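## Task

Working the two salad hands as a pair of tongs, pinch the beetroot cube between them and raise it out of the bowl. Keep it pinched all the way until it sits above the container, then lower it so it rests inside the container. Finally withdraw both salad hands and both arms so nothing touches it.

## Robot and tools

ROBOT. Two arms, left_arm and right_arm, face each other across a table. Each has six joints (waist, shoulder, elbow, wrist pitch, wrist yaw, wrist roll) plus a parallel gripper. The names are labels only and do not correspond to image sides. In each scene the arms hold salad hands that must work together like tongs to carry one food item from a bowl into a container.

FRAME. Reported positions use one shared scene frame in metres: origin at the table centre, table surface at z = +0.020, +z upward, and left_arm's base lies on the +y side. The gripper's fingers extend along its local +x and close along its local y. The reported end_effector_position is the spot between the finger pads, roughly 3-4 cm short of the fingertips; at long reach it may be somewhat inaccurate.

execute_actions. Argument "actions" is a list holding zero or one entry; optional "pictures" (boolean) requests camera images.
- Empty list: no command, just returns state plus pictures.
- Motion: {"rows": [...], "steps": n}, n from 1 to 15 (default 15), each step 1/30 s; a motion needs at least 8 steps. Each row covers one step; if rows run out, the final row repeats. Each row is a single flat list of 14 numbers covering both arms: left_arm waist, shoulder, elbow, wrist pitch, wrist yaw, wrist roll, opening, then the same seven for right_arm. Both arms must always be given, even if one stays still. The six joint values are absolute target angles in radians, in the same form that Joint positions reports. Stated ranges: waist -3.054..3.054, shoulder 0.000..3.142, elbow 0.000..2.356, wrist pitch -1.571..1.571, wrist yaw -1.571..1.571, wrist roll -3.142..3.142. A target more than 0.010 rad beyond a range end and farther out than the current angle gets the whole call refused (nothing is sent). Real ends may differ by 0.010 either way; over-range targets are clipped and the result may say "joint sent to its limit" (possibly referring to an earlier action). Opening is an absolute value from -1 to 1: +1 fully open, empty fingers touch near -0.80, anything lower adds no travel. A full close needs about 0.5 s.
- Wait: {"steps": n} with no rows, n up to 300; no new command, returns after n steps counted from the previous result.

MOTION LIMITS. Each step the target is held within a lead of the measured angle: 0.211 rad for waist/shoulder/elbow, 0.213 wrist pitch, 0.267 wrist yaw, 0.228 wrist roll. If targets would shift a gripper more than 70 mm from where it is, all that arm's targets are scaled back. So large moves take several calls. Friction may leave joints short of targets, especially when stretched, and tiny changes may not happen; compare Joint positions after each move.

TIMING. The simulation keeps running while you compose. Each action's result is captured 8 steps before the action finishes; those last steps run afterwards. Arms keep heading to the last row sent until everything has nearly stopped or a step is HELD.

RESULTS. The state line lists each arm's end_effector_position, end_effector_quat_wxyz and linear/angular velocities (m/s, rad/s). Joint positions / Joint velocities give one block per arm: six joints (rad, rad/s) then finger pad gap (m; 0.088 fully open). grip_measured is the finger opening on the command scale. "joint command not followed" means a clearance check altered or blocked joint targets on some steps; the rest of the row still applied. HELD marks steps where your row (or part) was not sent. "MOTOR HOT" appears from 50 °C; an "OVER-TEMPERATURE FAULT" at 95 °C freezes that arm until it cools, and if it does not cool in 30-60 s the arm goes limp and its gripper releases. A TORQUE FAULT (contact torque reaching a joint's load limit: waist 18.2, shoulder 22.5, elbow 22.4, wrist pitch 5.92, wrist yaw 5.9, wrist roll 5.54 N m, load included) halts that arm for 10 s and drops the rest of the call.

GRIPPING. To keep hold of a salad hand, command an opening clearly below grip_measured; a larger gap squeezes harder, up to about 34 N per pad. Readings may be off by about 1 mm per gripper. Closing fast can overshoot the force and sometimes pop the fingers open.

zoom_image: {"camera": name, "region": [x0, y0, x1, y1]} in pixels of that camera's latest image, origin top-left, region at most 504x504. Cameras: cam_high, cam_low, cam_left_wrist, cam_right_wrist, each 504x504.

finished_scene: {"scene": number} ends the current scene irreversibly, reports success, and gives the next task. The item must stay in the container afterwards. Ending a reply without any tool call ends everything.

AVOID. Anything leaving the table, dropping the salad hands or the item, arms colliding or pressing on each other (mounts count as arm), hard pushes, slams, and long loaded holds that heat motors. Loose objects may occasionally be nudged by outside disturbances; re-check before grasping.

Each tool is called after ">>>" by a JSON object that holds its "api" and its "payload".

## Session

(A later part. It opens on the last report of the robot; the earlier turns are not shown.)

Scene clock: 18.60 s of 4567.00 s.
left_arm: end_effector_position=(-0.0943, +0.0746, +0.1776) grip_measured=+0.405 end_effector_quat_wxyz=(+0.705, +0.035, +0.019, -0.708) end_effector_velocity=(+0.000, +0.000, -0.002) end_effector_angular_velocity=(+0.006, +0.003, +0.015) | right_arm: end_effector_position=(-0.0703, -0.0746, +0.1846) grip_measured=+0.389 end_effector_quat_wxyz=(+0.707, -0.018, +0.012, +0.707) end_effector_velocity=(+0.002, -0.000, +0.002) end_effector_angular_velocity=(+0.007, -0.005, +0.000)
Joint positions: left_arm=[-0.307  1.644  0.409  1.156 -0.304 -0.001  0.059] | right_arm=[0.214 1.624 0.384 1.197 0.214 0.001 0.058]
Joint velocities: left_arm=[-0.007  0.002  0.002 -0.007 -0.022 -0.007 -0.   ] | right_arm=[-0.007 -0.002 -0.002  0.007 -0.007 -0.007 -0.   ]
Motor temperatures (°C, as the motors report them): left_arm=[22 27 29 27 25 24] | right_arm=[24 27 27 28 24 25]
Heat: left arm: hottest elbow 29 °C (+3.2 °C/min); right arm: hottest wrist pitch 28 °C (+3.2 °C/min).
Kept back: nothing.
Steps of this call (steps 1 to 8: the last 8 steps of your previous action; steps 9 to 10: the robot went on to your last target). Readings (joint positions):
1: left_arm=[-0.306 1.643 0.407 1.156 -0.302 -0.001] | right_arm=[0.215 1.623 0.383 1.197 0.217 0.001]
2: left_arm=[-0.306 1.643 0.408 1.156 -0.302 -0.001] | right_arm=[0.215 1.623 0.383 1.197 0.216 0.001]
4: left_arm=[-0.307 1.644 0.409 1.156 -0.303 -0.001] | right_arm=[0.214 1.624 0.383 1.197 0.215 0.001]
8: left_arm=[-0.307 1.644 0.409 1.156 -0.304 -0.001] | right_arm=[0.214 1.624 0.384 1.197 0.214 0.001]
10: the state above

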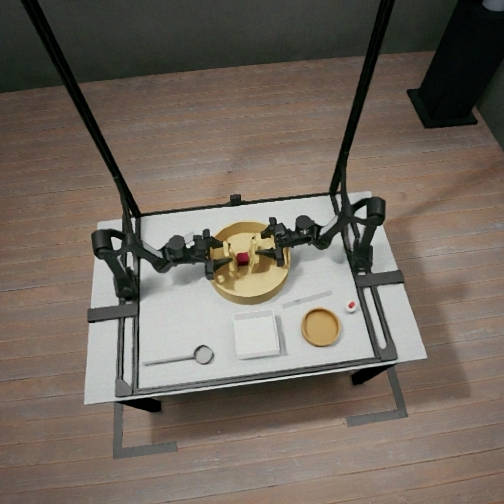

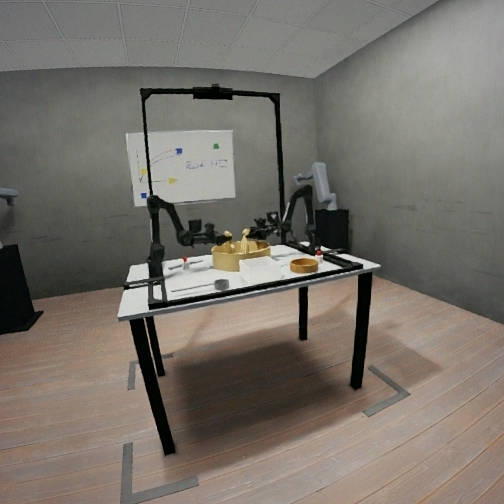

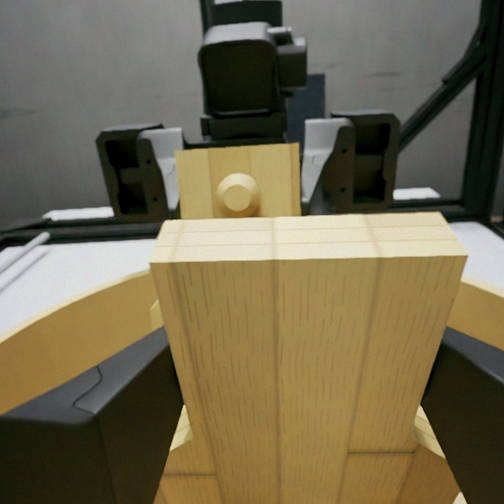

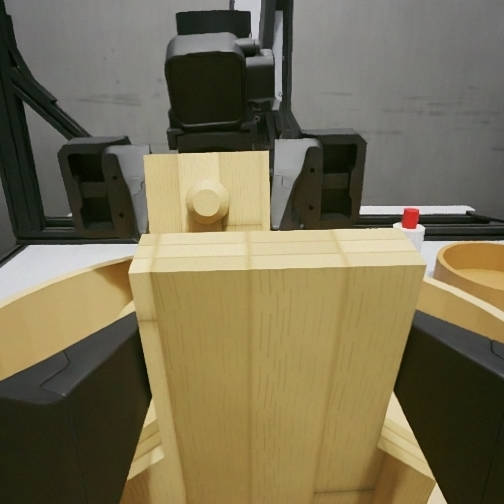

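>>> {"api": "execute_actions", "payload": {"actions": [{"rows":[[-0.3,1.64,0.41,1.16,-0.3,0,-1,0.21,1.6,0.36,1.205,0.21,0,-1],[-0.3,1.64,0.41,1.16,-0.3,0,-1,0.21,1.6,0.36,1.205,0.21,0,-1],[-0.3,1.64,0.41,1.16,-0.3,0,-1,0.21,1.6,0.36,1.205,0.21,0,-1],[-0.3,1.64,0.41,1.16,-0.3,0,-1,0.21,1.6,0.36,1.205,0.21,0,-1],[-0.3,1.64,0.41,1.16,-0.3,0,-1,0.3,1.6,0.36,1.205,0.3,0,-1]]}]}}

>>> {"api": "execute_actions", "payload": {"actions": [{"rows":[[-0.3,1.65,0.42,1.16,-0.3,0,-1,0.3,1.64,0.41,1.2,0.3,0,-1],[-0.3,1.65,0.42,1.16,-0.3,0,-1,0.3,1.64,0.41,1.2,0.3,0,-1],[-0.3,1.65,0.42,1.16,-0.3,0,-1,0.3,1.64,0.41,1.2,0.3,0,-1],[-0.3,1.65,0.42,1.16,-0.3,0,-1,0.3,1.64,0.41,1.2,0.3,0,-1],[-0.3,1.65,0.42,1.16,-0.3,0,-1,0.3,1.64,0.41,1.2,0.3,0,-1],[-0.3,1.668,0.44,1.16,-0.3,0,-1,0.3,1.668,0.44,1.2,0.3,0,-1]]}]}}

>>> {"api": "execute_actions", "payload": {"actions": [{"rows":[[-0.3,1.652,0.443,1.158,-0.3,0,-1,0.3,1.652,0.443,1.198,0.3,0,-1],[-0.295,1.636,0.447,1.15,-0.295,0,-1,0.295,1.636,0.447,1.19,0.295,0,-1],[-0.29,1.62,0.451,1.137,-0.29,0,-1,0.29,1.62,0.451,1.177,0.29,0,-1],[-0.28,1.603,0.455,1.118,-0.28,0,-1,0.28,1.603,0.455,1.158,0.28,0,-1],[-0.27,1.585,0.459,1.096,-0.27,0,-1,0.27,1.585,0.459,1.136,0.27,0,-1],[-0.26,1.567,0.463,1.074,-0.26,0,-1,0.26,1.567,0.463,1.114,0.26,0,-1],[-0.25,1.549,0.47,1.049,-0.25,0,-1,0.25,1.549,0.47,1.089,0.25,0,-1],[-0.243,1.531,0.478,1.023,-0.243,0,-1,0.243,1.531,0.478,1.063,0.243,0,-1],[-0.236,1.513,0.486,0.997,-0.236,0,-1,0.236,1.513,0.486,1.037,0.236,0,-1],[-0.23,1.495,0.494,0.972,-0.23,0,-1,0.23,1.495,0.494,1.012,0.23,0,-1],[-0.224,1.478,0.503,0.947,-0.224,0,-1,0.224,1.478,0.503,0.987,0.224,0,-1],[-0.218,1.461,0.512,0.922,-0.218,0,-1,0.218,1.461,0.512,0.962,0.218,0,-1],[-0.21,1.444,0.521,0.897,-0.21,0,-1,0.21,1.444,0.521,0.937,0.21,0,-1],[-0.2,1.427,0.531,0.871,-0.2,0,-1,0.2,1.427,0.531,0.911,0.2,0,-1],[-0.19,1.41,0.541,0.845,-0.19,0,-1,0.19,1.41,0.541,0.885,0.19,0,-1]]}]}}

>>> {"api": "execute_actions", "payload": {"actions": [{"rows":[[-0.17,1.394,0.552,0.82,-0.17,0,-1,0.17,1.394,0.552,0.86,0.17,0,-1],[-0.15,1.378,0.563,0.795,-0.15,0,-1,0.15,1.378,0.563,0.835,0.15,0,-1],[-0.13,1.363,0.575,0.769,-0.13,0,-1,0.13,1.363,0.575,0.809,0.13,0,-1],[-0.11,1.348,0.587,0.743,-0.11,0,-1,0.11,1.348,0.587,0.783,0.11,0,-1],[-0.085,1.333,0.599,0.717,-0.085,0,-1,0.085,1.333,0.599,0.757,0.085,0,-1],[-0.06,1.319,0.611,0.692,-0.06,0,-1,0.06,1.319,0.611,0.732,0.06,0,-1],[-0.035,1.306,0.623,0.668,-0.035,0,-1,0.035,1.306,0.623,0.708,0.035,0,-1],[-0.01,1.295,0.636,0.645,-0.01,0,-1,0.01,1.295,0.636,0.685,0.01,0,-1],[0.015,1.295,0.637,0.645,0.015,0,-1,-0.015,1.295,0.637,0.685,-0.015,0,-1],[0.04,1.296,0.638,0.646,0.04,0,-1,-0.04,1.296,0.638,0.686,-0.04,0,-1],[0.065,1.298,0.64,0.647,0.065,0,-1,-0.065,1.298,0.64,0.687,-0.065,0,-1],[0.09,1.301,0.642,0.649,0.09,0,-1,-0.09,1.301,0.642,0.689,-0.09,0,-1],[0.115,1.305,0.645,0.651,0.115,0,-1,-0.115,1.305,0.645,0.691,-0.115,0,-1],[0.14,1.31,0.648,0.654,0.14,0,-1,-0.14,1.31,0.648,0.694,-0.14,0,-1],[0.16,1.314,0.65,0.657,0.16,0,-1,-0.16,1.314,0.65,0.697,-0.16,0,-1]]}]}}

>>> {"api": "execute_actions", "payload": {"actions": [{"rows":[[0.18,1.319,0.654,0.66,0.18,0,-1,-0.18,1.319,0.654,0.7,-0.18,0,-1],[0.2,1.325,0.658,0.663,0.2,0,-1,-0.2,1.325,0.658,0.703,-0.2,0,-1],[0.225,1.332,0.663,0.666,0.225,0,-1,-0.225,1.332,0.663,0.706,-0.225,0,-1],[0.25,1.34,0.669,0.669,0.25,0,-1,-0.25,1.34,0.669,0.709,-0.25,0,-1],[0.275,1.348,0.675,0.672,0.275,0,-1,-0.275,1.348,0.675,0.712,-0.275,0,-1],[0.3,1.357,0.682,0.675,0.3,0,-1,-0.3,1.357,0.682,0.715,-0.3,0,-1],[0.325,1.368,0.69,0.679,0.325,0,-1,-0.325,1.368,0.69,0.719,-0.325,0,-1],[0.35,1.379,0.699,0.682,0.35,0,-1,-0.35,1.379,0.699,0.722,-0.35,0,-1],[0.375,1.391,0.708,0.686,0.375,0,-1,-0.375,1.391,0.708,0.726,-0.375,0,-1],[0.4,1.404,0.718,0.69,0.4,0,-1,-0.4,1.404,0.718,0.73,-0.4,0,-1],[0.42,1.414,0.727,0.692,0.42,0,-1,-0.42,1.414,0.727,0.732,-0.42,0,-1],[0.44,1.425,0.736,0.695,0.44,0,-1,-0.44,1.425,0.736,0.735,-0.44,0,-1],[0.46,1.437,0.746,0.698,0.46,0,-1,-0.46,1.437,0.746,0.738,-0.46,0,-1],[0.48,1.449,0.756,0.701,0.48,0,-1,-0.48,1.449,0.756,0.741,-0.48,0,-1],[0.5,1.462,0.766,0.705,0.5,0,-1,-0.5,1.462,0.766,0.745,-0.5,0,-1]]}]}}

>>> {"api": "execute_actions", "payload": {"actions": [{"rows":[[0.52,1.476,0.779,0.707,0.52,0,-1,-0.52,1.476,0.779,0.747,-0.52,0,-1],[0.54,1.491,0.792,0.71,0.54,0,-1,-0.54,1.491,0.792,0.75,-0.54,0,-1],[0.56,1.506,0.806,0.712,0.56,0,-1,-0.56,1.506,0.806,0.752,-0.56,0,-1],[0.58,1.522,0.821,0.714,0.58,0,-1,-0.58,1.522,0.821,0.754,-0.58,0,-1],[0.6,1.539,0.837,0.716,0.6,0,-1,-0.6,1.539,0.837,0.756,-0.6,0,-1],[0.617,1.554,0.851,0.718,0.617,0,-1,-0.617,1.554,0.851,0.758,-0.617,0,-1],[0.634,1.57,0.866,0.72,0.634,0,-1,-0.634,1.57,0.866,0.76,-0.634,0,-1],[0.65,1.585,0.881,0.721,0.65,0,-1,-0.65,1.585,0.881,0.761,-0.65,0,-1],[0.665,1.6,0.897,0.722,0.665,0,-1,-0.665,1.6,0.897,0.762,-0.665,0,-1],[0.68,1.616,0.913,0.723,0.68,0,-1,-0.68,1.616,0.913,0.763,-0.68,0,-1],[0.695,1.632,0.93,0.723,0.695,0,-1,-0.695,1.632,0.93,0.763,-0.695,0,-1],[0.707,1.647,0.946,0.723,0.707,0,-1,-0.707,1.647,0.946,0.763,-0.707,0,-1],[0.715,1.66,0.958,0.725,0.715,0,-1,-0.715,1.66,0.958,0.765,-0.715,0,-1],[0.715,1.67,0.955,0.738,0.715,0,-1,-0.715,1.67,0.955,0.778,-0.715,0,-1],[0.715,1.682,0.946,0.76,0.715,0,-1,-0.715,1.682,0.946,0.8,-0.715,0,-1]]}]}}

>>> {"api": "execute_actions", "payload": {"actions": [{"rows":[[0.715,1.694,0.936,0.783,0.715,0,-1,-0.715,1.694,0.936,0.823,-0.715,0,-1],[0.715,1.707,0.925,0.808,0.715,0,-1,-0.715,1.707,0.925,0.848,-0.715,0,-1],[0.715,1.72,0.915,0.832,0.715,0,-1,-0.715,1.72,0.915,0.872,-0.715,0,-1],[0.715,1.734,0.904,0.858,0.715,0,-1,-0.715,1.734,0.904,0.898,-0.715,0,-1],[0.715,1.748,0.894,0.883,0.715,0,-1,-0.715,1.748,0.894,0.923,-0.715,0,-1],[0.715,1.762,0.884,0.908,0.715,0,-1,-0.715,1.762,0.884,0.948,-0.715,0,-1],[0.715,1.777,0.877,0.931,0.715,0,-1,-0.715,1.777,0.877,0.971,-0.715,0,-1],[0.715,1.792,0.87,0.954,0.715,0,-1,-0.715,1.792,0.87,0.994,-0.715,0,-1],[0.715,1.807,0.863,0.977,0.715,0,-1,-0.715,1.807,0.863,1.017,-0.715,0,-1],[0.715,1.822,0.856,1.0,0.715,0,-1,-0.715,1.822,0.856,1.04,-0.715,0,-1],[0.715,1.837,0.85,1.022,0.715,0,-1,-0.715,1.837,0.85,1.062,-0.715,0,-1],[0.715,1.852,0.844,1.044,0.715,0,-1,-0.715,1.852,0.844,1.084,-0.715,0,-1],[0.715,1.867,0.838,1.066,0.715,0,-1,-0.715,1.867,0.838,1.106,-0.715,0,-1],[0.715,1.882,0.832,1.088,0.715,0,-1,-0.715,1.882,0.832,1.128,-0.715,0,-1],[0.715,1.9,0.828,1.111,0.715,0,-1,-0.715,1.9,0.828,1.151,-0.715,0,-1]]}], "pictures": true}}

>>> {"api": "execute_actions", "payload": {"actions": [{"rows":[[0.715,1.918,0.824,1.134,0.715,0,-1,-0.715,1.918,0.824,1.174,-0.715,0,-1],[0.715,1.935,0.821,1.155,0.715,0,-1,-0.715,1.935,0.821,1.195,-0.715,0,-1],[0.715,1.953,0.818,1.177,0.715,0,-1,-0.715,1.953,0.818,1.217,-0.715,0,-1],[0.715,1.97,0.815,1.198,0.715,0,-1,-0.715,1.97,0.815,1.238,-0.715,0,-1],[0.715,1.988,0.812,1.22,0.715,0,-1,-0.715,1.988,0.812,1.26,-0.715,0,-1],[0.715,2.005,0.809,1.241,0.715,0,-1,-0.715,2.005,0.809,1.281,-0.715,0,-1],[0.715,2.023,0.806,1.263,0.715,0,-1,-0.715,2.023,0.806,1.303,-0.715,0,-1],[0.715,2.038,0.804,1.281,0.715,0,-1,-0.715,2.038,0.804,1.321,-0.715,0,-1],[0.715,2.052,0.802,1.298,0.715,0,-1,-0.715,2.052,0.802,1.338,-0.715,0,-1],[0.715,2.065,0.801,1.313,0.715,0,-1,-0.715,2.065,0.801,1.353,-0.715,0,-1]]}]}}

>>> {"api": "execute_actions", "payload": {"actions": [{"steps":10}], "pictures": true}}

>>> {"api": "zoom_image", "payload": {"camera": "cam_high", "region": [190, 280, 320, 380]}}

Scene clock: 22.20 s of 4567.00 s.
left_arm: end_effector_position=(-0.0932, +0.0742, +0.1776) grip_measured=+0.405 end_effector_quat_wxyz=(+0.707, +0.035, +0.019, -0.707) end_effector_velocity=(+0.006, +0.001, -0.000) end_effector_angular_velocity=(-0.003, +0.007, +0.020) | right_arm: end_effector_position=(-0.0767, -0.0790, +0.1845) grip_measured=+0.389 end_effector_quat_wxyz=(+0.709, -0.018, +0.010, +0.705) end_effector_velocity=(-0.136, -0.040, -0.003) end_effector_angular_velocity=(-0.005, -0.032, +0.250)
Joint positions: left_arm=[-0.305  1.645  0.41   1.156 -0.305 -0.001  0.059] | right_arm=[ 0.248  1.618  0.373  1.203  0.254 -0.001  0.058]
Joint velocities: left_arm=[ 0.012 -0.002 -0.007  0.007 -0.007 -0.007  0.   ] | right_arm=[ 0.447 -0.046 -0.061  0.007  0.198 -0.022 -0.   ]
Motor temperatures (°C, as the motors report them): left_arm=[22 27 30 28 25 24] | right_arm=[24 27 28 29 24 25]
Heat: left arm: hottest elbow 30 °C (+5.4 °C/min); right arm: hottest wrist pitch 29 °C (+5.4 °C/min).
Steps of this call (steps 1 to 15: the robot went on to your last target; steps 16 to 101: nothing new was sent; steps 102 to 108: the first 7 steps of this action). Readings (joint positions):
102: left_arm=[-0.308 1.645 0.410 1.156 -0.305 -0.001] | right_arm=[0.213 1.625 0.384 1.197 0.214 0.001]
103: left_arm=[-0.308 1.645 0.410 1.156 -0.305 -0.001] | right_arm=[0.213 1.625 0.384 1.197 0.214 0.001]
105: left_arm=[-0.307 1.645 0.410 1.156 -0.305 -0.001] | right_arm=[0.213 1.622 0.380 1.199 0.214 0.001]
108: the state above

Scene clock: 22.70 s of 4567.00 s.
left_arm: end_effector_position=(-0.0931, +0.0730, +0.1776) grip_measured=+0.405 end_effector_quat_wxyz=(+0.707, +0.034, +0.019, -0.706) end_effector_velocity=(-0.007, -0.029, -0.002) end_effector_angular_velocity=(+0.007, +0.019, +0.011) | right_arm: end_effector_position=(-0.0903, -0.0766, +0.1847) grip_measured=+0.389 end_effector_quat_wxyz=(+0.707, -0.020, +0.009, +0.707) end_effector_velocity=(-0.021, +0.061, +0.000) end_effector_angular_velocity=(+0.002, +0.008, +0.009)
Joint positions: left_arm=[-0.303  1.649  0.415  1.156 -0.304 -0.001  0.059] | right_arm=[ 0.296  1.636  0.395  1.199  0.296 -0.003  0.058]
Joint velocities: left_arm=[ 0.002  0.105  0.12  -0.022 -0.007 -0.022  0.   ] | right_arm=[ 0.002  0.222  0.247 -0.022 -0.007  0.007 -0.   ]
Motor temperatures (°C, as the motors report them): left_arm=[22 27 30 28 25 24] | right_arm=[24 27 28 29 24 25]
Heat: left arm: hottest elbow 30 °C (+5.3 °C/min); right arm: hottest wrist pitch 29 °C (+5.3 °C/min).
Steps of this call (steps 1 to 8: the last 8 steps of your previous action; steps 9 to 15: the first 7 steps of this action). Readings (joint positions):
9: left_arm=[-0.304 1.645 0.410 1.156 -0.304 -0.001] | right_arm=[0.293 1.613 0.368 1.202 0.292 -0.003]
10: left_arm=[-0.303 1.645 0.410 1.156 -0.304 -0.001] | right_arm=[0.294 1.615 0.371 1.202 0.293 -0.003]
12: left_arm=[-0.303 1.645 0.410 1.156 -0.304 -0.001] | right_arm=[0.295 1.621 0.379 1.199 0.294 -0.003]
15: the state above

Scene clock: 23.20 s of 4567.00 s.
left_arm: end_effector_position=(-0.0905, +0.0685, +0.1857) grip_measured=+0.405 end_effector_quat_wxyz=(+0.705, +0.034, +0.019, -0.708) end_effector_velocity=(+0.054, -0.012, +0.100) end_effector_angular_velocity=(-0.049, +0.024, +0.005) | right_arm: end_effector_position=(-0.0896, -0.0693, +0.1897) grip_measured=+0.389 end_effector_quat_wxyz=(+0.706, -0.024, +0.012, +0.708) end_effector_velocity=(+0.058, +0.003, +0.052) end_effector_angular_velocity=(-0.099, -0.011, -0.020)
Joint positions: left_arm=[-0.284  1.62   0.438  1.103 -0.279 -0.001  0.059] | right_arm=[ 0.283  1.623  0.431  1.139  0.28  -0.003  0.058]
Joint velocities: left_arm=[ 0.217 -0.452  0.11  -0.505  0.212  0.007 -0.   ] | right_arm=[-0.217 -0.403  0.061 -0.564 -0.198  0.007 -0.   ]
Motor temperatures (°C, as the motors report them): left_arm=[22 28 30 28 25 24] | right_arm=[24 27 28 29 24 25]
Heat: left arm: hottest elbow 30 °C (+5.2 °C/min); right arm: hottest wrist pitch 29 °C (+5.2 °C/min).
Steps of this call (steps 1 to 8: the last 8 steps of your previous action; steps 9 to 15: the first 7 steps of this action). Readings (joint positions):
9: left_arm=[-0.303 1.659 0.423 1.156 -0.303 -0.001] | right_arm=[0.296 1.657 0.419 1.197 0.300 -0.003]
10: left_arm=[-0.303 1.659 0.425 1.154 -0.303 -0.001] | right_arm=[0.296 1.657 0.420 1.195 0.300 -0.003]
12: left_arm=[-0.301 1.652 0.428 1.141 -0.297 -0.001] | right_arm=[0.296 1.652 0.425 1.183 0.299 -0.003]
15: the state above

Scene clock: 23.70 s of 4567.00 s.
left_arm: end_effector_position=(-0.0511, +0.0616, +0.2482) grip_measured=+0.406 end_effector_quat_wxyz=(+0.704, +0.028, +0.023, -0.710) end_effector_velocity=(+0.166, -0.012, +0.149) end_effector_angular_velocity=(-0.026, +0.054, +0.041) | right_arm: end_effector_position=(-0.0502, -0.0621, +0.2528) grip_measured=+0.389 end_effector_quat_wxyz=(+0.705, -0.017, +0.012, +0.709) end_effector_velocity=(+0.165, +0.013, +0.147) end_effector_angular_velocity=(+0.024, +0.022, -0.020)
Joint positions: left_arm=[-0.121  1.375  0.558  0.746 -0.112 -0.001  0.059] | right_arm=[ 0.12   1.377  0.549  0.787  0.115 -0.003  0.058]
Joint velocities: left_arm=[ 0.647 -0.447  0.339 -0.755  0.608 -0.007 -0.   ] | right_arm=[-0.657 -0.447  0.335 -0.755 -0.637 -0.007 -0.   ]
Motor temperatures (°C, as the motors report them): left_arm=[22 28 30 28 25 24] | right_arm=[24 27 28 29 24 25]
Heat: left arm: hottest elbow 30 °C (+5.1 °C/min); right arm: hottest wrist pitch 29 °C (+5.1 °C/min).
Steps of this call (steps 1 to 8: the last 8 steps of your previous action; steps 9 to 15: the first 7 steps of this action). Readings (joint positions):
9: left_arm=[-0.218 1.470 0.498 0.900 -0.212 -0.001] | right_arm=[0.216 1.473 0.490 0.940 0.214 -0.003]
10: left_arm=[-0.207 1.453 0.507 0.874 -0.199 -0.001] | right_arm=[0.205 1.456 0.499 0.914 0.201 -0.003]
12: left_arm=[-0.179 1.421 0.526 0.822 -0.169 -0.001] | right_arm=[0.177 1.423 0.518 0.863 0.171 -0.003]
15: the state above

Scene clock: 24.20 s of 4567.00 s.
left_arm: end_effector_position=(+0.0387, +0.0604, +0.2806) grip_measured=+0.405 end_effector_quat_wxyz=(+0.707, +0.010, +0.018, -0.707) end_effector_velocity=(+0.191, -0.007, +0.006) end_effector_angular_velocity=(-0.014, +0.034, +0.001) | right_arm: end_effector_position=(+0.0386, -0.0614, +0.2876) grip_measured=+0.389 end_effector_quat_wxyz=(+0.707, -0.001, -0.000, +0.707) end_effector_velocity=(+0.192, +0.007, +0.008) end_effector_angular_velocity=(+0.022, -0.011, -0.005)
Joint positions: left_arm=[ 0.233  1.338  0.645  0.652  0.234 -0.001  0.059] | right_arm=[-0.234  1.335  0.638  0.695 -0.234 -0.003  0.058]
Joint velocities: left_arm=[ 0.725  0.217  0.173  0.051  0.725 -0.007 -0.   ] | right_arm=[-0.73   0.217  0.173  0.066 -0.725 -0.007  0.   ]
Motor temperatures (°C, as the motors report them): left_arm=[22 28 30 28 25 24] | right_arm=[24 27 28 29 24 25]
Heat: left arm: hottest elbow 30 °C (+5.0 °C/min); right arm: hottest wrist pitch 29 °C (+5.0 °C/min).
Steps of this call (steps 1 to 8: the last 8 steps of your previous action; steps 9 to 15: the first 7 steps of this action). Readings (joint positions):
9: left_arm=[0.095 1.319 0.619 0.651 0.094 -0.001] | right_arm=[-0.095 1.319 0.613 0.693 -0.093 -0.003]
10: left_arm=[0.118 1.319 0.622 0.650 0.116 -0.001] | right_arm=[-0.118 1.319 0.616 0.692 -0.115 -0.003]
12: left_arm=[0.163 1.322 0.629 0.650 0.162 -0.001] | right_arm=[-0.163 1.320 0.623 0.691 -0.161 -0.003]
15: the state above

Scene clock: 24.70 s of 4567.00 s.
left_arm: end_effector_position=(+0.1406, +0.0574, +0.2847) grip_measured=+0.406 end_effector_quat_wxyz=(+0.710, +0.003, +0.012, -0.704) end_effector_velocity=(+0.216, -0.005, +0.007) end_effector_angular_velocity=(-0.034, +0.002, +0.049) | right_arm: end_effector_position=(+0.1390, -0.0581, +0.2929) grip_measured=+0.389 end_effector_quat_wxyz=(+0.709, +0.001, -0.009, +0.706) end_effector_velocity=(+0.210, +0.005, +0.010) end_effector_angular_velocity=(+0.038, -0.058, -0.020)
Joint positions: left_arm=[ 0.568  1.513  0.793  0.695  0.56  -0.     0.059] | right_arm=[-0.567  1.509  0.788  0.739 -0.562 -0.002  0.058]
Joint velocities: left_arm=[ 0.584  0.457  0.422  0.066  0.535 -0.007 -0.   ] | right_arm=[-0.584  0.452  0.422  0.081 -0.564 -0.022 -0.   ]
Motor temperatures (°C, as the motors report them): left_arm=[22 28 30 29 25 24] | right_arm=[24 27 28 29 24 25]
Heat: left arm: hottest elbow 30 °C (+4.9 °C/min); right arm: hottest wrist pitch 29 °C (+4.9 °C/min).
Steps of this call (steps 1 to 8: the last 8 steps of your previous action; steps 9 to 15: the first 7 steps of this action). Readings (joint positions):
9: left_arm=[0.446 1.431 0.718 0.678 0.439 -0.000] | right_arm=[-0.445 1.427 0.713 0.722 -0.440 -0.002]
10: left_arm=[0.467 1.443 0.729 0.681 0.460 -0.000] | right_arm=[-0.466 1.439 0.723 0.726 -0.462 -0.002]
12: left_arm=[0.507 1.469 0.752 0.687 0.501 -0.000] | right_arm=[-0.506 1.465 0.747 0.732 -0.503 -0.002]
15: the state above

Scene clock: 25.20 s of 4567.00 s.
left_arm: end_effector_position=(+0.2059, +0.0531, +0.2686) grip_measured=+0.405 end_effector_quat_wxyz=(+0.713, -0.001, -0.009, -0.701) end_effector_velocity=(+0.016, -0.013, -0.132) end_effector_angular_velocity=(-0.035, -0.024, -0.020) | right_arm: end_effector_position=(+0.2038, -0.0528, +0.2773) grip_measured=+0.389 end_effector_quat_wxyz=(+0.710, +0.002, -0.031, +0.703) end_effector_velocity=(+0.015, +0.018, -0.126) end_effector_angular_velocity=(+0.058, -0.077, +0.038)
Joint positions: left_arm=[0.721 1.721 0.901 0.838 0.705 0.    0.059] | right_arm=[-0.718  1.719  0.901  0.879 -0.708 -0.001  0.058]
Joint velocities: left_arm=[ 0.017  0.398 -0.193  0.637  0.037 -0.007 -0.   ] | right_arm=[-0.012  0.418 -0.168  0.667 -0.051 -0.022 -0.001]
Motor temperatures (°C, as the motors report them): left_arm=[22 28 30 29 25 24] | right_arm=[24 27 28 29 24 25]
Heat: left arm: hottest elbow 30 °C (+4.8 °C/min); right arm: hottest wrist pitch 29 °C (+4.8 °C/min).
Steps of this call (steps 1 to 8: the last 8 steps of your previous action; steps 9 to 15: the first 7 steps of this action). Readings (joint positions):
9: left_arm=[0.707 1.644 0.911 0.726 0.684 0.000] | right_arm=[-0.704 1.640 0.907 0.770 -0.687 -0.002]
10: left_arm=[0.713 1.655 0.913 0.741 0.690 0.000] | right_arm=[-0.710 1.651 0.909 0.784 -0.693 -0.002]
12: left_arm=[0.719 1.680 0.913 0.773 0.699 0.000] | right_arm=[-0.716 1.676 0.909 0.817 -0.702 -0.002]
15: the state above

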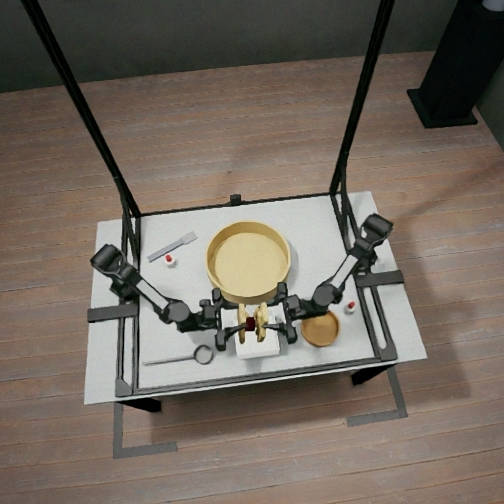

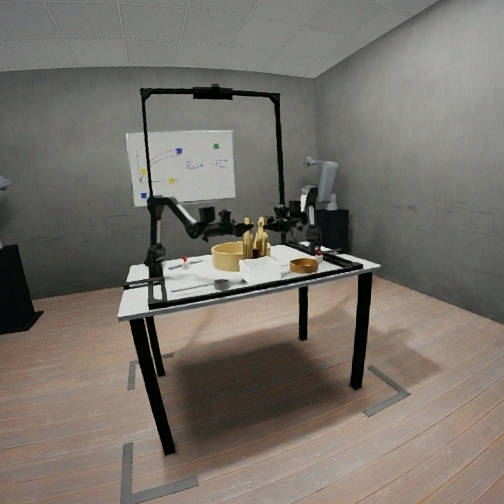

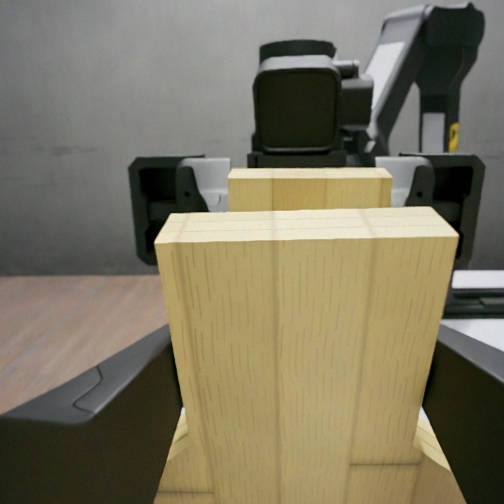

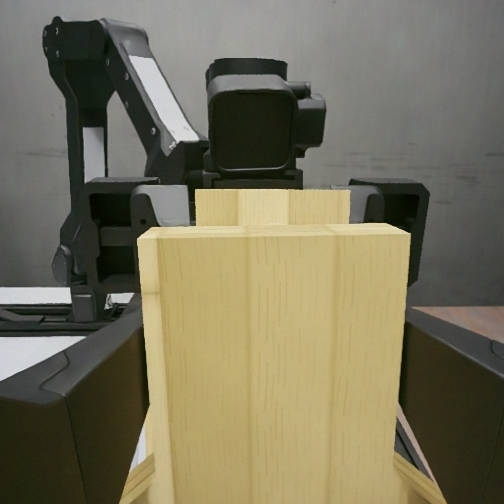

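Scene clock: 25.70 s of 4567.00 s.
left_arm: end_effector_position=(+0.2093, +0.0499, +0.1932) grip_measured=+0.405 end_effector_quat_wxyz=(+0.711, -0.001, -0.012, -0.703) end_effector_velocity=(-0.001, -0.003, -0.144) end_effector_angular_velocity=(-0.020, -0.010, -0.000) | right_arm: end_effector_position=(+0.2072, -0.0494, +0.2024) grip_measured=+0.388 end_effector_quat_wxyz=(+0.709, +0.002, -0.035, +0.705) end_effector_velocity=(+0.000, +0.003, -0.144) end_effector_angular_velocity=(+0.016, -0.008, +0.020)
Joint positions: left_arm=[0.724 1.958 0.813 1.169 0.712 0.    0.059] | right_arm=[-0.721  1.955  0.814  1.212 -0.715 -0.001  0.058]
Joint velocities: left_arm=[-0.007  0.515 -0.11   0.652 -0.007 -0.007 -0.   ] | right_arm=[-0.002  0.515 -0.1    0.637 -0.022  0.007 -0.   ]
Motor temperatures (°C, as the motors report them): left_arm=[22 28 30 29 25 24] | right_arm=[24 27 28 29 24 25]
Heat: left arm: hottest elbow 30 °C (+4.7 °C/min); right arm: hottest wrist pitch 29 °C (+4.7 °C/min).
Steps of this call (steps 1 to 8: the last 8 steps of your previous action; steps 9 to 15: the first 7 steps of this action). Readings (joint positions):
9: left_arm=[0.724 1.857 0.838 1.037 0.710 0.000] | right_arm=[-0.720 1.855 0.840 1.079 -0.714 -0.001]
10: left_arm=[0.724 1.873 0.833 1.059 0.710 0.000] | right_arm=[-0.720 1.871 0.834 1.102 -0.714 -0.001]
12: left_arm=[0.724 1.906 0.824 1.103 0.711 0.000] | right_arm=[-0.720 1.904 0.826 1.147 -0.715 -0.001]
15: the state above

Scene clock: 26.03 s of 4567.00 s.
left_arm: end_effector_position=(+0.2087, +0.0497, +0.1720) grip_measured=+0.405 end_effector_quat_wxyz=(+0.710, -0.002, -0.022, -0.704) end_effector_velocity=(+0.000, -0.000, -0.002) end_effector_angular_velocity=(-0.031, -0.020, +0.005) | right_arm: end_effector_position=(+0.2072, -0.0493, +0.1801) grip_measured=+0.389 end_effector_quat_wxyz=(+0.708, +0.004, -0.043, +0.705) end_effector_velocity=(-0.003, -0.000, -0.006) end_effector_angular_velocity=(+0.023, -0.029, +0.009)
Joint positions: left_arm=[ 0.724  2.048  0.8    1.294  0.715 -0.002  0.059] | right_arm=[-0.721  2.048  0.801  1.335 -0.716  0.003  0.058]
Joint velocities: left_arm=[-0.002  0.037 -0.002  0.081 -0.007 -0.007 -0.   ] | right_arm=[ 0.002  0.042 -0.007  0.081 -0.007 -0.007 -0.   ]
Motor temperatures (°C, as the motors report them): left_arm=[22 28 30 29 25 24] | right_arm=[24 27 28 29 24 25]
Heat: left arm: hottest elbow 30 °C (+4.6 °C/min); right arm: hottest wrist pitch 29 °C (+4.6 °C/min).
Kept back: nothing.
Steps of this call (steps 1 to 8: the last 8 steps of your previous action; steps 9 to 10: the robot went on to your last target). Readings (joint positions):
1: left_arm=[0.724 1.975 0.810 1.190 0.712 0.000] | right_arm=[-0.721 1.972 0.811 1.233 -0.715 -0.001]
2: left_arm=[0.724 1.992 0.807 1.210 0.712 0.000] | right_arm=[-0.721 1.990 0.808 1.253 -0.715 -0.001]
4: left_arm=[0.724 2.023 0.802 1.249 0.712 0.000] | right_arm=[-0.721 2.020 0.804 1.292 -0.715 -0.000]
8: left_arm=[0.724 2.044 0.800 1.285 0.715 -0.002] | right_arm=[-0.721 2.044 0.801 1.327 -0.716 0.003]
10: the state above

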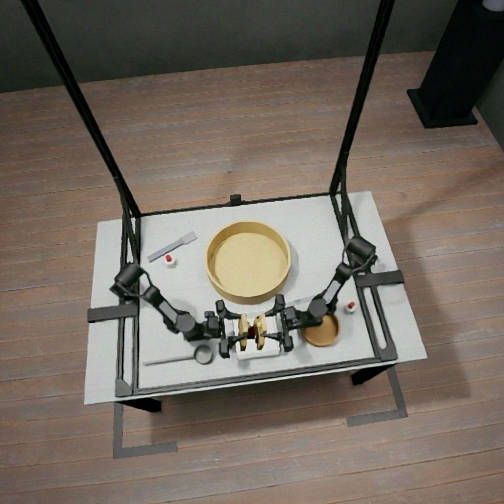

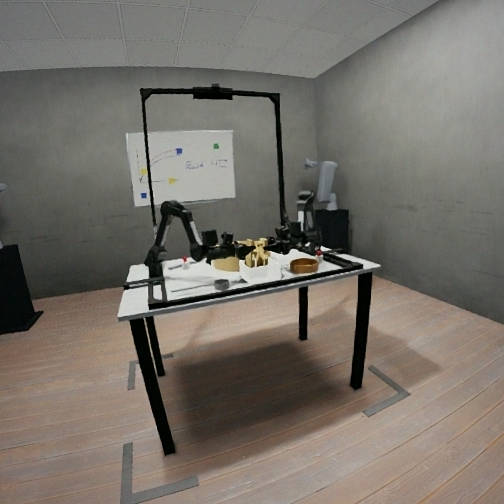

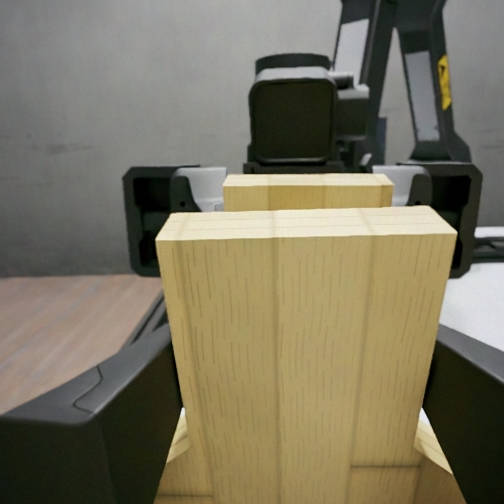

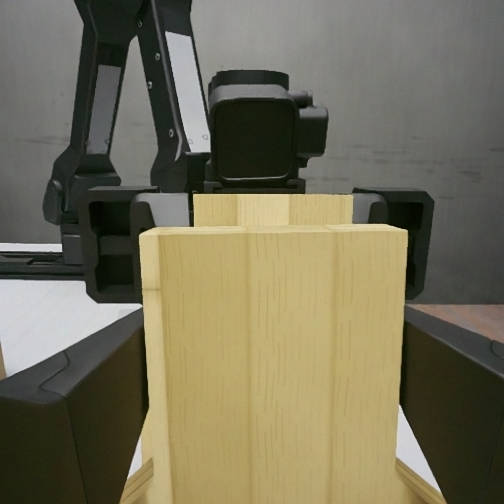

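Region (190, 280, 320, 380) of cam_high's 504x504 image, scaled by 3.877, with more detail than that image has; it fills the top 388 rows of this view, and the rest is white.

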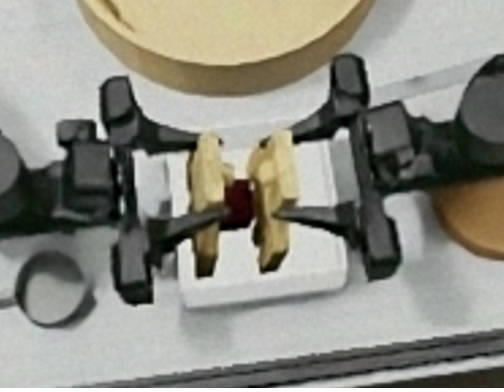

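>>> {"api": "execute_actions", "payload": {"actions": [{"rows":[[0.77,1.99,0.73,1.31,0.77,0,-1,-0.745,2.015,0.76,1.34,-0.745,0,-1]],"steps":12}]}}

>>> {"api": "execute_actions", "payload": {"actions": [{"rows":[[0.77,1.82,0.76,1.1,0.77,0,-1,-0.745,1.84,0.785,1.13,-0.745,0,-1]],"steps":10}]}}

>>> {"api": "execute_actions", "payload": {"actions": [{"rows":[[0.77,1.6,0.9,0.76,0.77,0,-1,-0.745,1.62,0.92,0.8,-0.745,0,-1]]}]}}

>>> {"api": "execute_actions", "payload": {"actions": [{"rows":[[0.9,1.3,0.75,0.65,0.8,0,-1,-0.9,1.3,0.75,0.65,-0.8,0,-1]]}]}}

>>> {"api": "execute_actions", "payload": {"actions": [{"steps":12}], "pictures": true}}

Scene clock: 26.60 s of 4567.00 s.
left_arm: end_effector_position=(+0.2064, +0.0609, +0.1716) grip_measured=+0.405 end_effector_quat_wxyz=(+0.706, -0.002, -0.021, -0.708) end_effector_velocity=(+0.019, +0.090, +0.006) end_effector_angular_velocity=(+0.042, +0.052, +0.063) | right_arm: end_effector_position=(+0.2065, -0.0535, +0.1792) grip_measured=+0.388 end_effector_quat_wxyz=(+0.707, +0.003, -0.044, +0.706) end_effector_velocity=(+0.003, -0.043, -0.004) end_effector_angular_velocity=(-0.074, +0.031, +0.013)
Joint positions: left_arm=[ 0.744  2.027  0.761  1.31   0.746 -0.002  0.059] | right_arm=[-0.729  2.044  0.787  1.347 -0.729  0.002  0.058]
Joint velocities: left_arm=[ 0.203 -0.203 -0.261  0.007  0.139 -0.022 -0.   ] | right_arm=[-0.095 -0.12  -0.129 -0.081 -0.11  -0.022 -0.   ]
Motor temperatures (°C, as the motors report them): left_arm=[22 28 30 29 25 24] | right_arm=[24 28 28 30 24 25]
Heat: left arm: hottest elbow 30 °C (+4.5 °C/min); right arm: hottest wrist pitch 30 °C (+6.8 °C/min).
Steps of this call (steps 1 to 13: the robot went on to your last target; steps 14 to 17: the first 4 steps of this action). Readings (joint positions):
14: left_arm=[0.725 2.051 0.795 1.306 0.718 -0.002] | right_arm=[-0.721 2.053 0.799 1.348 -0.718 0.003]
15: left_arm=[0.730 2.044 0.785 1.309 0.728 -0.002] | right_arm=[-0.723 2.051 0.795 1.350 -0.720 0.003]
17: the state above

Scene clock: 26.93 s of 4567.00 s.
left_arm: end_effector_position=(+0.2079, +0.0708, +0.1770) grip_measured=+0.405 end_effector_quat_wxyz=(+0.708, +0.001, -0.001, -0.706) end_effector_velocity=(-0.019, +0.024, +0.140) end_effector_angular_velocity=(+0.283, +0.339, -0.010) | right_arm: end_effector_position=(+0.2065, -0.0579, +0.1839) grip_measured=+0.390 end_effector_quat_wxyz=(+0.707, -0.001, -0.027, +0.707) end_effector_velocity=(-0.010, -0.028, +0.150) end_effector_angular_velocity=(-0.371, +0.446, -0.006)
Joint positions: left_arm=[0.766 1.961 0.737 1.225 0.763 0.002 0.059] | right_arm=[-0.737  1.989  0.775  1.262 -0.737 -0.007  0.058]
Joint velocities: left_arm=[ 0.012 -0.872  0.002 -1.267  0.022 -0.066 -0.   ] | right_arm=[-0.032 -0.965 -0.007 -1.458 -0.022  0.11  -0.001]
Motor temperatures (°C, as the motors report them): left_arm=[22 28 30 29 25 24] | right_arm=[24 28 28 30 24 25]
Heat: left arm: hottest elbow 30 °C (+4.5 °C/min); right arm: hottest wrist pitch 30 °C (+6.7 °C/min).
Steps of this call (steps 1 to 8: the last 8 steps of your previous action; steps 9 to 10: the first 2 steps of this action). Readings (joint positions):
9: left_arm=[0.766 1.989 0.737 1.282 0.763 -0.000] | right_arm=[-0.737 2.020 0.776 1.326 -0.737 -0.004]
10: the state above

Scene clock: 27.43 s of 4567.00 s.
left_arm: end_effector_position=(+0.2061, +0.0727, +0.2800) grip_measured=+0.405 end_effector_quat_wxyz=(+0.707, -0.000, -0.030, -0.706) end_effector_velocity=(-0.025, +0.028, +0.367) end_effector_angular_velocity=(-0.382, -0.374, +0.020) | right_arm: end_effector_position=(+0.2034, -0.0632, +0.2762) grip_measured=+0.388 end_effector_quat_wxyz=(+0.707, +0.001, -0.036, +0.707) end_effector_velocity=(-0.021, -0.027, +0.353) end_effector_angular_velocity=(+0.358, -0.336, -0.000)
Joint positions: left_arm=[0.767 1.668 0.859 0.87  0.766 0.    0.059] | right_arm=[-0.742  1.7    0.868  0.903 -0.742 -0.002  0.058]
Joint velocities: left_arm=[-0.002 -0.75   0.447 -0.667 -0.022  0.007 -0.   ] | right_arm=[-0.007 -0.725  0.427 -0.667 -0.007 -0.007 -0.   ]
Motor temperatures (°C, as the motors report them): left_arm=[22 28 31 29 25 24] | right_arm=[24 28 28 30 24 25]
Heat: left arm: hottest elbow 31 °C (+6.6 °C/min); right arm: hottest wrist pitch 30 °C (+6.6 °C/min).
Steps of this call (steps 1 to 8: the last 8 steps of your previous action; steps 9 to 15: the first 7 steps of this action). Readings (joint positions):
9: left_arm=[0.767 1.825 0.762 1.091 0.766 0.001] | right_arm=[-0.741 1.856 0.784 1.132 -0.742 -0.004]
10: left_arm=[0.767 1.808 0.773 1.041 0.766 0.000] | right_arm=[-0.741 1.837 0.796 1.081 -0.742 -0.004]
12: left_arm=[0.767 1.759 0.803 0.976 0.766 0.000] | right_arm=[-0.741 1.788 0.821 1.012 -0.742 -0.003]
15: the state above

Scene clock: 27.93 s of 4567.00 s.
left_arm: end_effector_position=(+0.2063, +0.1353, +0.3249) grip_measured=+0.405 end_effector_quat_wxyz=(+0.741, +0.002, -0.036, -0.671) end_effector_velocity=(-0.062, +0.130, +0.249) end_effector_angular_velocity=(-0.420, -0.511, +0.136) | right_arm: end_effector_position=(+0.2094, -0.1325, +0.3165) grip_measured=+0.388 end_effector_quat_wxyz=(+0.742, -0.002, -0.025, +0.670) end_effector_velocity=(-0.077, -0.144, +0.263) end_effector_angular_velocity=(+0.435, -0.550, -0.064)
Joint positions: left_arm=[0.886 1.379 0.777 0.674 0.787 0.001 0.059] | right_arm=[-0.884  1.401  0.775  0.675 -0.782 -0.002  0.058]
Joint velocities: left_arm=[ 0.173 -0.779 -0.046 -0.066  0.037 -0.007 -0.   ] | right_arm=[-0.203 -0.867 -0.09  -0.081 -0.139 -0.007 -0.   ]
Motor temperatures (°C, as the motors report them): left_arm=[22 29 31 29 25 24] | right_arm=[24 28 28 30 24 25]
Heat: left arm: hottest elbow 31 °C (+6.4 °C/min); right arm: hottest wrist pitch 30 °C (+6.4 °C/min).
Steps of this call (steps 1 to 8: the last 8 steps of your previous action; steps 9 to 15: the first 7 steps of this action). Readings (joint positions):
9: left_arm=[0.771 1.597 0.883 0.757 0.769 0.001] | right_arm=[-0.747 1.625 0.895 0.789 -0.749 -0.002]
10: left_arm=[0.789 1.563 0.858 0.725 0.775 0.000] | right_arm=[-0.770 1.591 0.869 0.748 -0.761 -0.002]
12: left_arm=[0.842 1.479 0.803 0.689 0.786 0.001] | right_arm=[-0.832 1.508 0.809 0.702 -0.776 -0.002]
15: the state above

Scene clock: 28.33 s of 4567.00 s.
left_arm: end_effector_position=(+0.1980, +0.1458, +0.3348) grip_measured=+0.405 end_effector_quat_wxyz=(+0.741, +0.003, -0.046, -0.670) end_effector_velocity=(-0.002, +0.006, +0.009) end_effector_angular_velocity=(-0.021, -0.017, +0.014) | right_arm: end_effector_position=(+0.1986, -0.1451, +0.3322) grip_measured=+0.388 end_effector_quat_wxyz=(+0.741, -0.003, -0.042, +0.670) end_effector_velocity=(-0.002, -0.004, +0.003) end_effector_angular_velocity=(+0.003, -0.013, -0.000)
Joint positions: left_arm=[0.896 1.314 0.756 0.65  0.795 0.001 0.059] | right_arm=[-0.896  1.319  0.755  0.647 -0.795 -0.002  0.058]
Joint velocities: left_arm=[ 0.007 -0.032 -0.007  0.007 -0.007 -0.007 -0.   ] | right_arm=[-0.007 -0.022 -0.007 -0.007 -0.007 -0.007 -0.   ]
Motor temperatures (°C, as the motors report them): left_arm=[22 29 31 29 25 24] | right_arm=[24 28 28 30 24 25]
Heat: left arm: hottest elbow 31 °C (+6.4 °C/min); right arm: hottest wrist pitch 30 °C (+6.4 °C/min).
Kept back: nothing.
Steps of this call (steps 1 to 8: the last 8 steps of your previous action; steps 9 to 12: the robot went on to your last target). Readings (joint positions):
1: left_arm=[0.890 1.356 0.776 0.672 0.789 0.001] | right_arm=[-0.889 1.375 0.774 0.673 -0.786 -0.002]
2: left_arm=[0.891 1.339 0.776 0.669 0.792 0.001] | right_arm=[-0.890 1.354 0.774 0.671 -0.790 -0.002]
4: left_arm=[0.892 1.320 0.772 0.662 0.795 0.001] | right_arm=[-0.890 1.329 0.773 0.662 -0.794 -0.002]
8: left_arm=[0.894 1.315 0.760 0.651 0.795 0.001] | right_arm=[-0.894 1.320 0.761 0.650 -0.795 -0.002]
12: the state above

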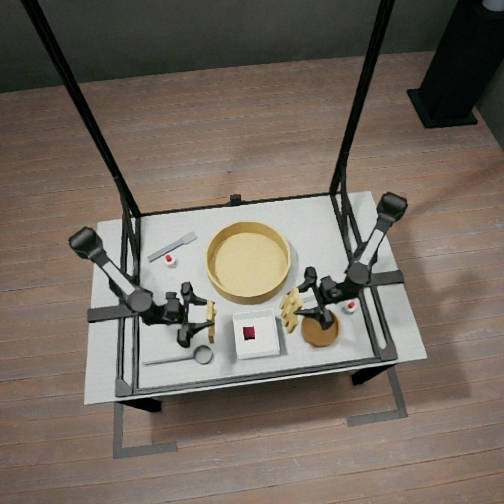

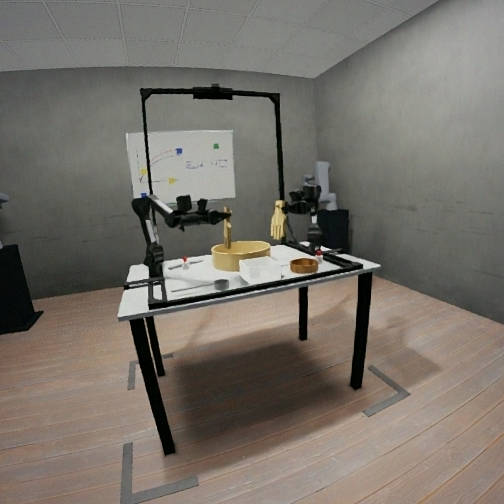

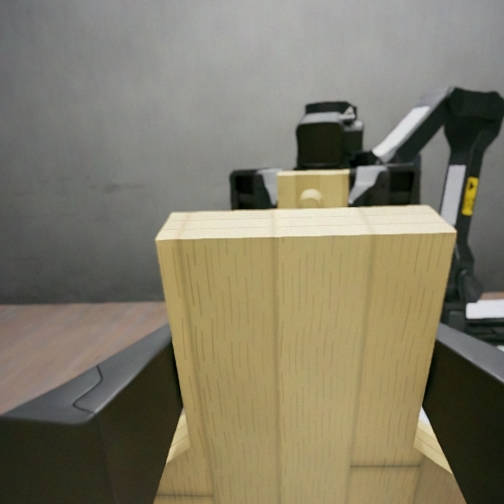

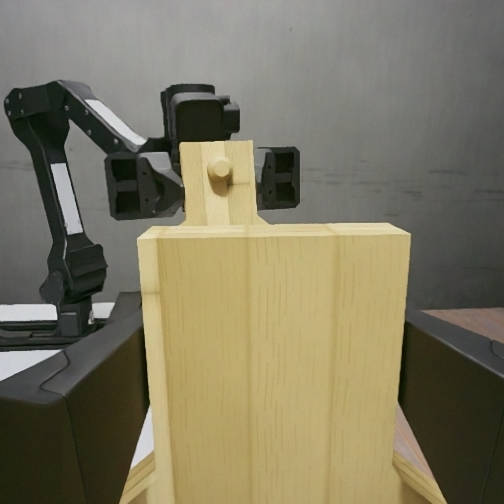

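>>> {"api": "finished_scene", "payload": {"scene": 2}}

The scene is finished: the task was done.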